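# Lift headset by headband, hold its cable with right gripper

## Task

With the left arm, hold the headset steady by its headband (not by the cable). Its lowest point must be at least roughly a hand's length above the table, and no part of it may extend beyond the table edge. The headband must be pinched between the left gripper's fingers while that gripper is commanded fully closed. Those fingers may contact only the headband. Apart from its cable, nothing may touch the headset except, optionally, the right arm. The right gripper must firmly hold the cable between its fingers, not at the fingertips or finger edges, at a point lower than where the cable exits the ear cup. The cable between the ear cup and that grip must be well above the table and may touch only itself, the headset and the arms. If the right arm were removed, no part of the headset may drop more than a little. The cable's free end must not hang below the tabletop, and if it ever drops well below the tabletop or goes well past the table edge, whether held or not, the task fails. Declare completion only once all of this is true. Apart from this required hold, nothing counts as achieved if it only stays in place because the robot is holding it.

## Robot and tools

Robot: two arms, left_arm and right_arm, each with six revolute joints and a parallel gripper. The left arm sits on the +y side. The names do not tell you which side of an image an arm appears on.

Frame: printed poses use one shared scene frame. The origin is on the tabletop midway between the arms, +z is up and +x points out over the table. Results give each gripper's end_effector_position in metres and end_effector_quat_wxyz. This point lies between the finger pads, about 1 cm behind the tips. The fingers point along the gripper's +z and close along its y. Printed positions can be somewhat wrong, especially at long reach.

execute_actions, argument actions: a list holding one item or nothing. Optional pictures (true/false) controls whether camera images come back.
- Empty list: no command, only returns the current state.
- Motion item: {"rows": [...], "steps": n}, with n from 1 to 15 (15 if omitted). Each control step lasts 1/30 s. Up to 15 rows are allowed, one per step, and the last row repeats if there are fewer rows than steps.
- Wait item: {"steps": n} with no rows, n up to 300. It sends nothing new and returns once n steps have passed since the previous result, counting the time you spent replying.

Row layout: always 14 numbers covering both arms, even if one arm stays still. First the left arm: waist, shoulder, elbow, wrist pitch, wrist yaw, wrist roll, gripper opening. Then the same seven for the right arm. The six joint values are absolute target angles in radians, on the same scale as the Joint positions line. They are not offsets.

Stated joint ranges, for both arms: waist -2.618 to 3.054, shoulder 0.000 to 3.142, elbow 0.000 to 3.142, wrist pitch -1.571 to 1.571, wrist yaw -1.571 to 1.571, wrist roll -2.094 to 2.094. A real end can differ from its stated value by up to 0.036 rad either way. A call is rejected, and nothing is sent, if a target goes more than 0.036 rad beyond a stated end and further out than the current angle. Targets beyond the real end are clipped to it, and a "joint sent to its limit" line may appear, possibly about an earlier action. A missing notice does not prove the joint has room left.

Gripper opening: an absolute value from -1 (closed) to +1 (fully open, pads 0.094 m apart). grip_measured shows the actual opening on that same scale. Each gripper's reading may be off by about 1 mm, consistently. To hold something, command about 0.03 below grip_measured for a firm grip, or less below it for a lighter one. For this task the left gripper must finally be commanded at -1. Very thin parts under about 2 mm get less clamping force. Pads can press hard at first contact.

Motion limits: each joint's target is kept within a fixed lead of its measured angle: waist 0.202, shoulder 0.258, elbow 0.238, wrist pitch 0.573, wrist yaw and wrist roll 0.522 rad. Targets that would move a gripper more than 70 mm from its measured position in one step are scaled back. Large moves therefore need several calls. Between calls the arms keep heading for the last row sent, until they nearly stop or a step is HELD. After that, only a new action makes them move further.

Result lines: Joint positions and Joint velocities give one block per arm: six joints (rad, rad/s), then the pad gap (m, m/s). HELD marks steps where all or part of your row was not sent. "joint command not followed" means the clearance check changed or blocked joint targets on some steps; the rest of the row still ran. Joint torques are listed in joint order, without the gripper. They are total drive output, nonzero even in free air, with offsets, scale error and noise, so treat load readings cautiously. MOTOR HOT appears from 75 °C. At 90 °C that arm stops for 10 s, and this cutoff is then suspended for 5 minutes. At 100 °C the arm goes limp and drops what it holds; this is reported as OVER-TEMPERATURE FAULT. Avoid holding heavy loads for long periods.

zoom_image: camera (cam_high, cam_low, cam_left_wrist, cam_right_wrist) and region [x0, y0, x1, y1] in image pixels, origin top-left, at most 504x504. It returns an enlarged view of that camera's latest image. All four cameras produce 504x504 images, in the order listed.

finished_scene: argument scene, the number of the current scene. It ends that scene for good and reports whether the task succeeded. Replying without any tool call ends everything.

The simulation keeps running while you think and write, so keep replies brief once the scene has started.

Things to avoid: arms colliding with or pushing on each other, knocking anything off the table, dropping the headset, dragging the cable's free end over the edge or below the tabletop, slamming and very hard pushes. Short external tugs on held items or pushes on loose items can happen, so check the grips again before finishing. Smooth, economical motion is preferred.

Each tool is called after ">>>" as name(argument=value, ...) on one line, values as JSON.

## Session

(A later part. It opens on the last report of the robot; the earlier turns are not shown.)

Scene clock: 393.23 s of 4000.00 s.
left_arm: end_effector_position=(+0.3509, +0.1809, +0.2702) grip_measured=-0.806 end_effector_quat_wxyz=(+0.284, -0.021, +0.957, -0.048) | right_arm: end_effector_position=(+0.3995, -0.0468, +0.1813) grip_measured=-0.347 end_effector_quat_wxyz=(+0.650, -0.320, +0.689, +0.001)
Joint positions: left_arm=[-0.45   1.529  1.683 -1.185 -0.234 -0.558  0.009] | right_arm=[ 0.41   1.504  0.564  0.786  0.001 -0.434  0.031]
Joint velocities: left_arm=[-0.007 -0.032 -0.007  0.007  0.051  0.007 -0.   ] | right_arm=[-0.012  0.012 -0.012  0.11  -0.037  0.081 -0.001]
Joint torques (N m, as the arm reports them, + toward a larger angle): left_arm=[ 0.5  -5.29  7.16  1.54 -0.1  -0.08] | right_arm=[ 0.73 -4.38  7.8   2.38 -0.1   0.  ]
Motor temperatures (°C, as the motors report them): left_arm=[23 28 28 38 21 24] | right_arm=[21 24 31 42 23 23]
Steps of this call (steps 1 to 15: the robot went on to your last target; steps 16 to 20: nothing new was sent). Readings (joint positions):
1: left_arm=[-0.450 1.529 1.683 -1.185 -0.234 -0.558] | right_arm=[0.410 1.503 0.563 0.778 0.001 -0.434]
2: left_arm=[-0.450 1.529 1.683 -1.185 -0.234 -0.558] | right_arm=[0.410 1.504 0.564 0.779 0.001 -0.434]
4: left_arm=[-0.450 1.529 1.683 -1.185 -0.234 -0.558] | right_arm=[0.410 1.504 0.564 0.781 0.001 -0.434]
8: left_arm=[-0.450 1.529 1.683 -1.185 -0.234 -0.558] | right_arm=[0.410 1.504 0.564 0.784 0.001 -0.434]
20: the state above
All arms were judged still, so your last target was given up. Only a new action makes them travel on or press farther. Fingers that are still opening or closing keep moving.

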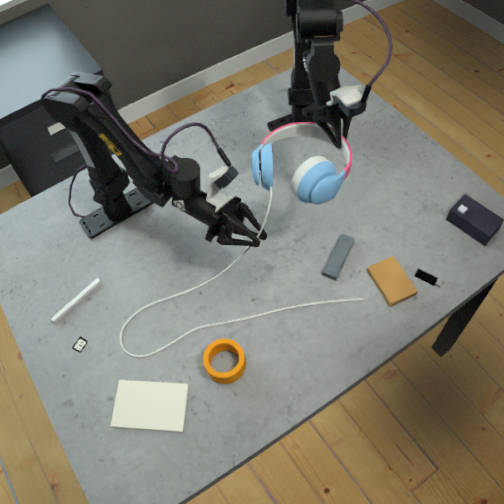

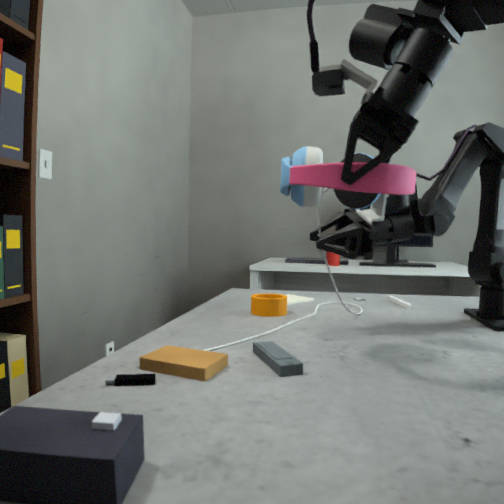

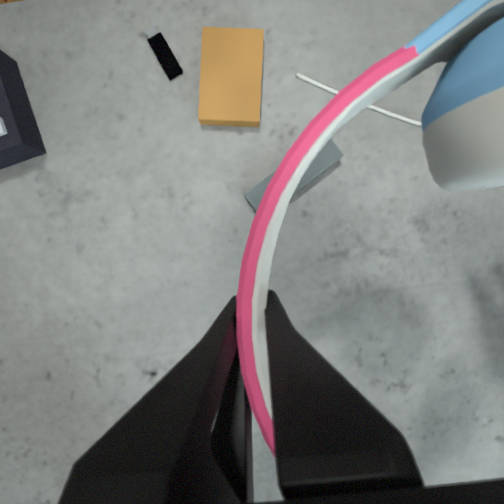

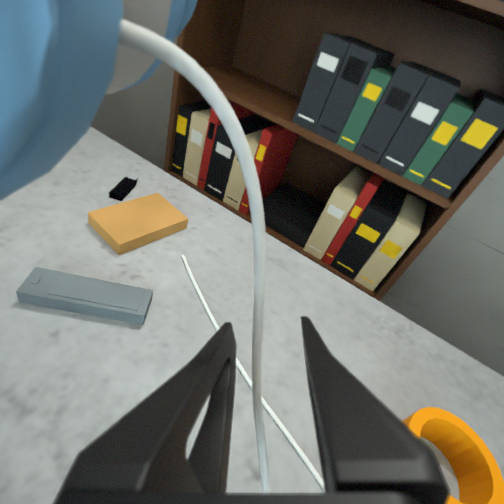

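>>> execute_actions(actions=[{"rows": [
[-0.444,1.529,1.683,-1.153,-0.229,-0.567,-1, 0.4182,1.517,0.593,0.795,-0.01,-0.434,-0.355],
[-0.444,1.529,1.683,-1.153,-0.229,-0.567,-1, 0.4186,1.517,0.593,0.795,-0.01,-0.434,-0.365],
[-0.444,1.529,1.683,-1.153,-0.229,-0.567,-1, 0.4192,1.517,0.593,0.795,-0.01,-0.434,-0.38],
[-0.444,1.529,1.683,-1.153,-0.229,-0.567,-1, 0.42,1.517,0.593,0.795,-0.01,-0.434,-0.40],
[-0.444,1.529,1.683,-1.153,-0.229,-0.567,-1, 0.4209,1.517,0.593,0.795,-0.01,-0.434,-0.425],
[-0.444,1.529,1.683,-1.153,-0.229,-0.567,-1, 0.4219,1.517,0.593,0.795,-0.01,-0.434,-0.45],
[-0.444,1.529,1.683,-1.153,-0.229,-0.567,-1, 0.4229,1.517,0.593,0.795,-0.01,-0.434,-0.48],
[-0.444,1.529,1.683,-1.153,-0.229,-0.567,-1, 0.4239,1.517,0.593,0.795,-0.01,-0.434,-0.51],
[-0.444,1.529,1.683,-1.153,-0.229,-0.567,-1, 0.4249,1.517,0.593,0.795,-0.01,-0.434,-0.54],
[-0.444,1.529,1.683,-1.153,-0.229,-0.567,-1, 0.4258,1.517,0.593,0.795,-0.01,-0.434,-0.57],
[-0.444,1.529,1.683,-1.153,-0.229,-0.567,-1, 0.4266,1.517,0.593,0.795,-0.01,-0.434,-0.60],
[-0.444,1.529,1.683,-1.153,-0.229,-0.567,-1, 0.4272,1.517,0.593,0.795,-0.01,-0.434,-0.63],
[-0.444,1.529,1.683,-1.153,-0.229,-0.567,-1, 0.4277,1.517,0.593,0.795,-0.01,-0.434,-0.66],
[-0.444,1.529,1.683,-1.153,-0.229,-0.567,-1, 0.4279,1.517,0.593,0.795,-0.01,-0.434,-0.69],
[-0.444,1.529,1.683,-1.153,-0.229,-0.567,-1, 0.428,1.517,0.593,0.795,-0.01,-0.434,-0.72]
], "steps": 15}], pictures=false)

>>> execute_actions(actions=[{"rows": [
[-0.444,1.529,1.683,-1.153,-0.229,-0.567,-1, 0.428,1.517,0.593,0.795,-0.01,-0.434,-0.75],
[-0.444,1.529,1.683,-1.153,-0.229,-0.567,-1, 0.428,1.517,0.593,0.795,-0.01,-0.434,-0.775],
[-0.444,1.529,1.683,-1.153,-0.229,-0.567,-1, 0.428,1.517,0.593,0.795,-0.01,-0.434,-0.80],
[-0.444,1.529,1.683,-1.153,-0.229,-0.567,-1, 0.428,1.517,0.593,0.795,-0.01,-0.434,-0.82],
[-0.444,1.529,1.683,-1.153,-0.229,-0.567,-1, 0.428,1.517,0.593,0.795,-0.01,-0.434,-0.84],
[-0.444,1.529,1.683,-1.153,-0.229,-0.567,-1, 0.428,1.517,0.593,0.795,-0.01,-0.434,-0.86],
[-0.444,1.529,1.683,-1.153,-0.229,-0.567,-1, 0.428,1.517,0.593,0.795,-0.01,-0.434,-0.88],
[-0.444,1.529,1.683,-1.153,-0.229,-0.567,-1, 0.428,1.517,0.593,0.795,-0.01,-0.434,-0.895],
[-0.444,1.529,1.683,-1.153,-0.229,-0.567,-1, 0.428,1.517,0.593,0.795,-0.01,-0.434,-0.91],
[-0.444,1.529,1.683,-1.153,-0.229,-0.567,-1, 0.428,1.517,0.593,0.795,-0.01,-0.434,-0.925],
[-0.444,1.529,1.683,-1.153,-0.229,-0.567,-1, 0.428,1.517,0.593,0.795,-0.01,-0.434,-0.94],
[-0.444,1.529,1.683,-1.153,-0.229,-0.567,-1, 0.428,1.517,0.593,0.795,-0.01,-0.434,-0.955],
[-0.444,1.529,1.683,-1.153,-0.229,-0.567,-1, 0.428,1.517,0.593,0.795,-0.01,-0.434,-0.97],
[-0.444,1.529,1.683,-1.153,-0.229,-0.567,-1, 0.428,1.517,0.593,0.795,-0.01,-0.434,-0.985],
[-0.444,1.529,1.683,-1.153,-0.229,-0.567,-1, 0.428,1.517,0.593,0.795,-0.01,-0.434,-1]
], "steps": 15}], pictures=false)

>>> execute_actions(actions=[{"steps": 20}])

>>> zoom_image(camera="cam_high", region=[220, 190, 300, 270])

>>> zoom_image(camera="cam_low", region=[290, 200, 370, 280])

Scene clock: 465.90 s of 4000.00 s.
left_arm: end_effector_position=(+0.3509, +0.1809, +0.2702) grip_measured=-0.806 end_effector_quat_wxyz=(+0.284, -0.021, +0.957, -0.048) | right_arm: end_effector_position=(+0.3977, -0.0430, +0.1813) grip_measured=-0.704 end_effector_quat_wxyz=(+0.650, -0.324, +0.687, +0.004)
Joint positions: left_arm=[-0.45   1.529  1.683 -1.185 -0.234 -0.558  0.009] | right_arm=[ 0.419  1.504  0.564  0.786  0.001 -0.434  0.014]
Joint velocities: left_arm=[ 0.007 -0.012  0.002 -0.051 -0.007 -0.081  0.001] | right_arm=[ 0.012  0.002 -0.007  0.022 -0.037  0.022 -0.025]
Joint torques (N m, as the arm reports them, + toward a larger angle): left_arm=[ 0.52 -5.29  7.15  1.54 -0.09 -0.08] | right_arm=[ 0.75 -4.39  7.81  2.38 -0.1   0.01]
Motor temperatures (°C, as the motors report them): left_arm=[23 28 28 38 21 24] | right_arm=[21 25 33 42 23 23]
Steps of this call (steps 1 to 90: nothing new was sent; then 69.17 s passed at rest; steps 91 to 105: all 15 steps of this action). Readings (joint positions):
91: left_arm=[-0.450 1.529 1.683 -1.185 -0.234 -0.558] | right_arm=[0.410 1.504 0.564 0.786 0.001 -0.434]
92: left_arm=[-0.450 1.529 1.683 -1.185 -0.234 -0.558] | right_arm=[0.410 1.504 0.564 0.786 0.001 -0.434]
94: left_arm=[-0.450 1.529 1.683 -1.185 -0.234 -0.558] | right_arm=[0.410 1.504 0.564 0.786 0.001 -0.434]
98: left_arm=[-0.450 1.529 1.683 -1.185 -0.234 -0.558] | right_arm=[0.412 1.504 0.564 0.786 0.001 -0.434]
105: the state above

Scene clock: 466.40 s of 4000.00 s.
left_arm: end_effector_position=(+0.3509, +0.1809, +0.2702) grip_measured=-0.806 end_effector_quat_wxyz=(+0.284, -0.021, +0.957, -0.048) | right_arm: end_effector_position=(+0.3977, -0.0430, +0.1813) grip_measured=-0.944 end_effector_quat_wxyz=(+0.650, -0.324, +0.687, +0.004)
Joint positions: left_arm=[-0.45   1.529  1.683 -1.185 -0.234 -0.558  0.009] | right_arm=[ 0.419  1.504  0.564  0.786  0.001 -0.434  0.003]
Joint velocities: left_arm=[-0.022  0.012  0.007  0.022  0.022  0.037 -0.   ] | right_arm=[-0.007  0.002  0.022  0.007  0.022 -0.007  0.002]
Joint torques (N m, as the arm reports them, + toward a larger angle): left_arm=[ 0.51 -5.28  7.15  1.53 -0.09 -0.09] | right_arm=[ 0.76 -4.38  7.82  2.38 -0.1   0.01]
Motor temperatures (°C, as the motors report them): left_arm=[23 28 28 38 21 24] | right_arm=[21 25 33 42 23 23]
Steps of this call (steps 1 to 15: all 15 steps of this action). Readings (joint positions):
1: left_arm=[-0.450 1.529 1.683 -1.185 -0.234 -0.558] | right_arm=[0.419 1.504 0.564 0.786 0.001 -0.434]
2: left_arm=[-0.450 1.529 1.683 -1.185 -0.234 -0.558] | right_arm=[0.419 1.504 0.564 0.786 0.001 -0.434]
4: left_arm=[-0.450 1.529 1.683 -1.185 -0.234 -0.558] | right_arm=[0.419 1.504 0.564 0.786 0.001 -0.434]
8: left_arm=[-0.450 1.529 1.683 -1.185 -0.234 -0.558] | right_arm=[0.419 1.504 0.564 0.786 0.001 -0.434]
15: the state above

Scene clock: 467.07 s of 4000.00 s.
left_arm: end_effector_position=(+0.3509, +0.1809, +0.2702) grip_measured=-0.806 end_effector_quat_wxyz=(+0.284, -0.021, +0.957, -0.048) | right_arm: end_effector_position=(+0.3977, -0.0430, +0.1813) grip_measured=-0.944 end_effector_quat_wxyz=(+0.650, -0.324, +0.687, +0.004)
Joint positions: left_arm=[-0.45   1.529  1.683 -1.185 -0.234 -0.558  0.009] | right_arm=[ 0.419  1.504  0.564  0.786  0.001 -0.434  0.003]
Joint velocities: left_arm=[-0.002 -0.012  0.012 -0.037  0.007 -0.022 -0.001] | right_arm=[ 0.002 -0.007 -0.007 -0.007 -0.022  0.007  0.   ]
Joint torques (N m, as the arm reports them, + toward a larger angle): left_arm=[ 0.52 -5.28  7.14  1.54 -0.09 -0.08] | right_arm=[ 0.76 -4.39  7.81  2.38 -0.1   0.  ]
Motor temperatures (°C, as the motors report them): left_arm=[23 28 28 38 21 24] | right_arm=[21 25 33 43 23 23]
Steps of this call (steps 1 to 15: the robot went on to your last target; steps 16 to 20: nothing new was sent). Readings (joint positions):
1: left_arm=[-0.450 1.529 1.683 -1.185 -0.234 -0.558] | right_arm=[0.419 1.504 0.564 0.786 0.001 -0.434]
2: left_arm=[-0.450 1.529 1.683 -1.185 -0.234 -0.558] | right_arm=[0.419 1.504 0.564 0.786 0.001 -0.434]
4: left_arm=[-0.450 1.529 1.683 -1.185 -0.234 -0.558] | right_arm=[0.419 1.504 0.564 0.786 0.001 -0.434]
8: left_arm=[-0.450 1.529 1.683 -1.185 -0.234 -0.558] | right_arm=[0.419 1.504 0.564 0.786 0.001 -0.434]
20: the state above
All arms were judged still, so your last target was given up. Only a new action makes them travel on or press farther. Fingers that are still opening or closing keep moving.

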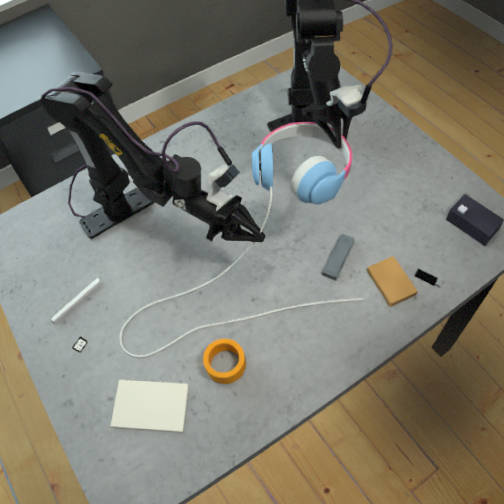

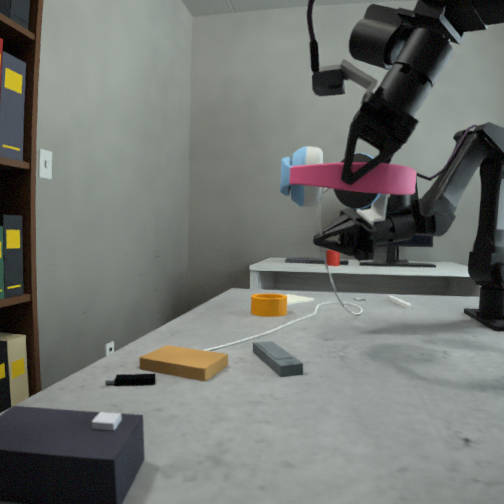

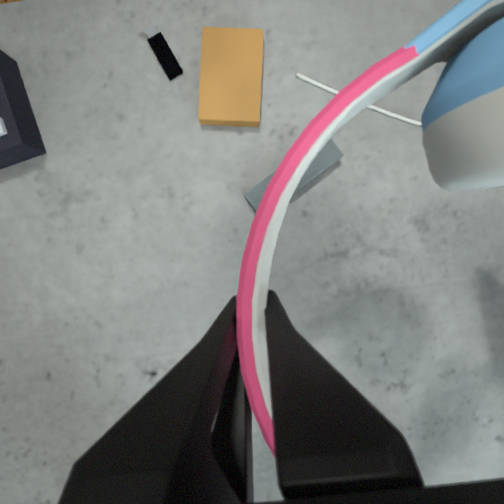

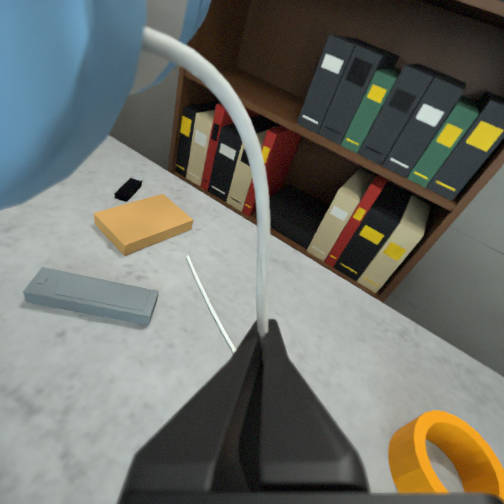

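Region (220, 190, 300, 270) of cam_high's 504x504 image, scaled by 6.300, with more detail than that image has.

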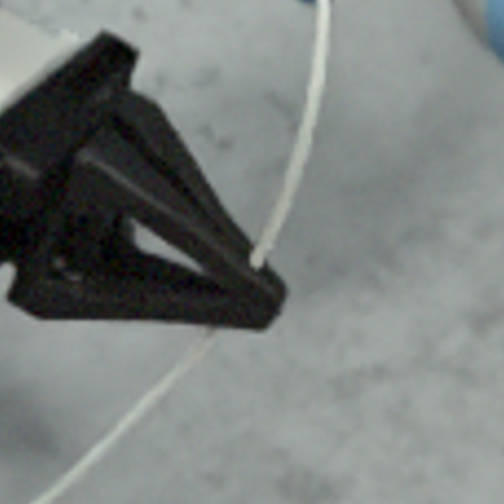

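Region (290, 200, 370, 280) of cam_low's 504x504 image, scaled by 6.300, with more detail than that image has.

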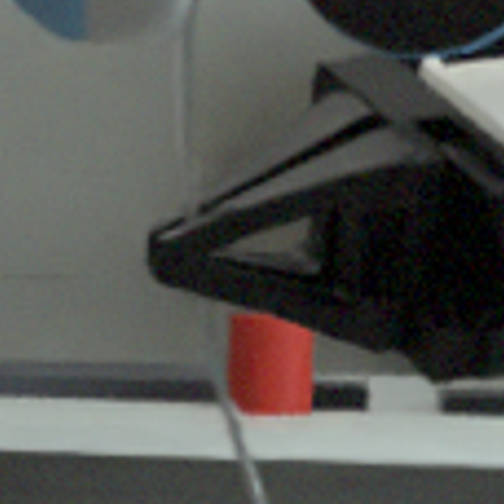

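>>> zoom_image(camera="cam_low", region=[270, 90, 440, 260])

>>> zoom_image(camera="cam_high", region=[230, 80, 380, 230])

Region (270, 90, 440, 260) of cam_low's 504x504 image, scaled by 2.965, with more detail than that image has.

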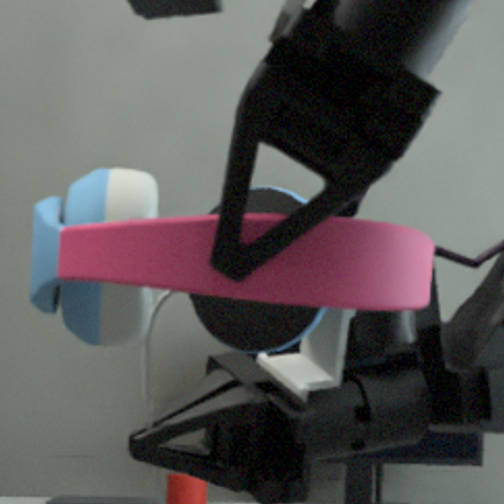

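Region (230, 80, 380, 230) of cam_high's 504x504 image, scaled by 3.360, with more detail than that image has.

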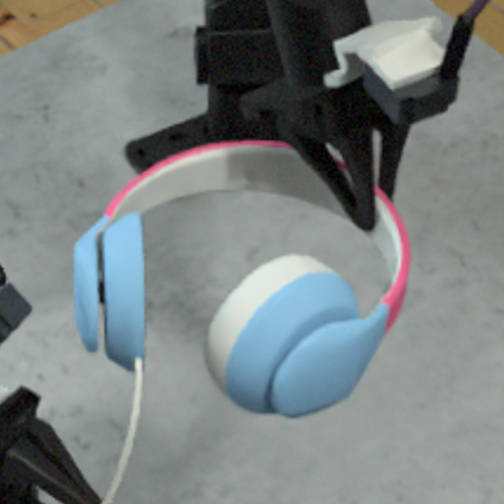

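Everything is in place: the left arm pinches the headband, and the right gripper holds the cable below the ear cup exit.

>>> finished_scene(scene=2)

The scene is finished: the task was done.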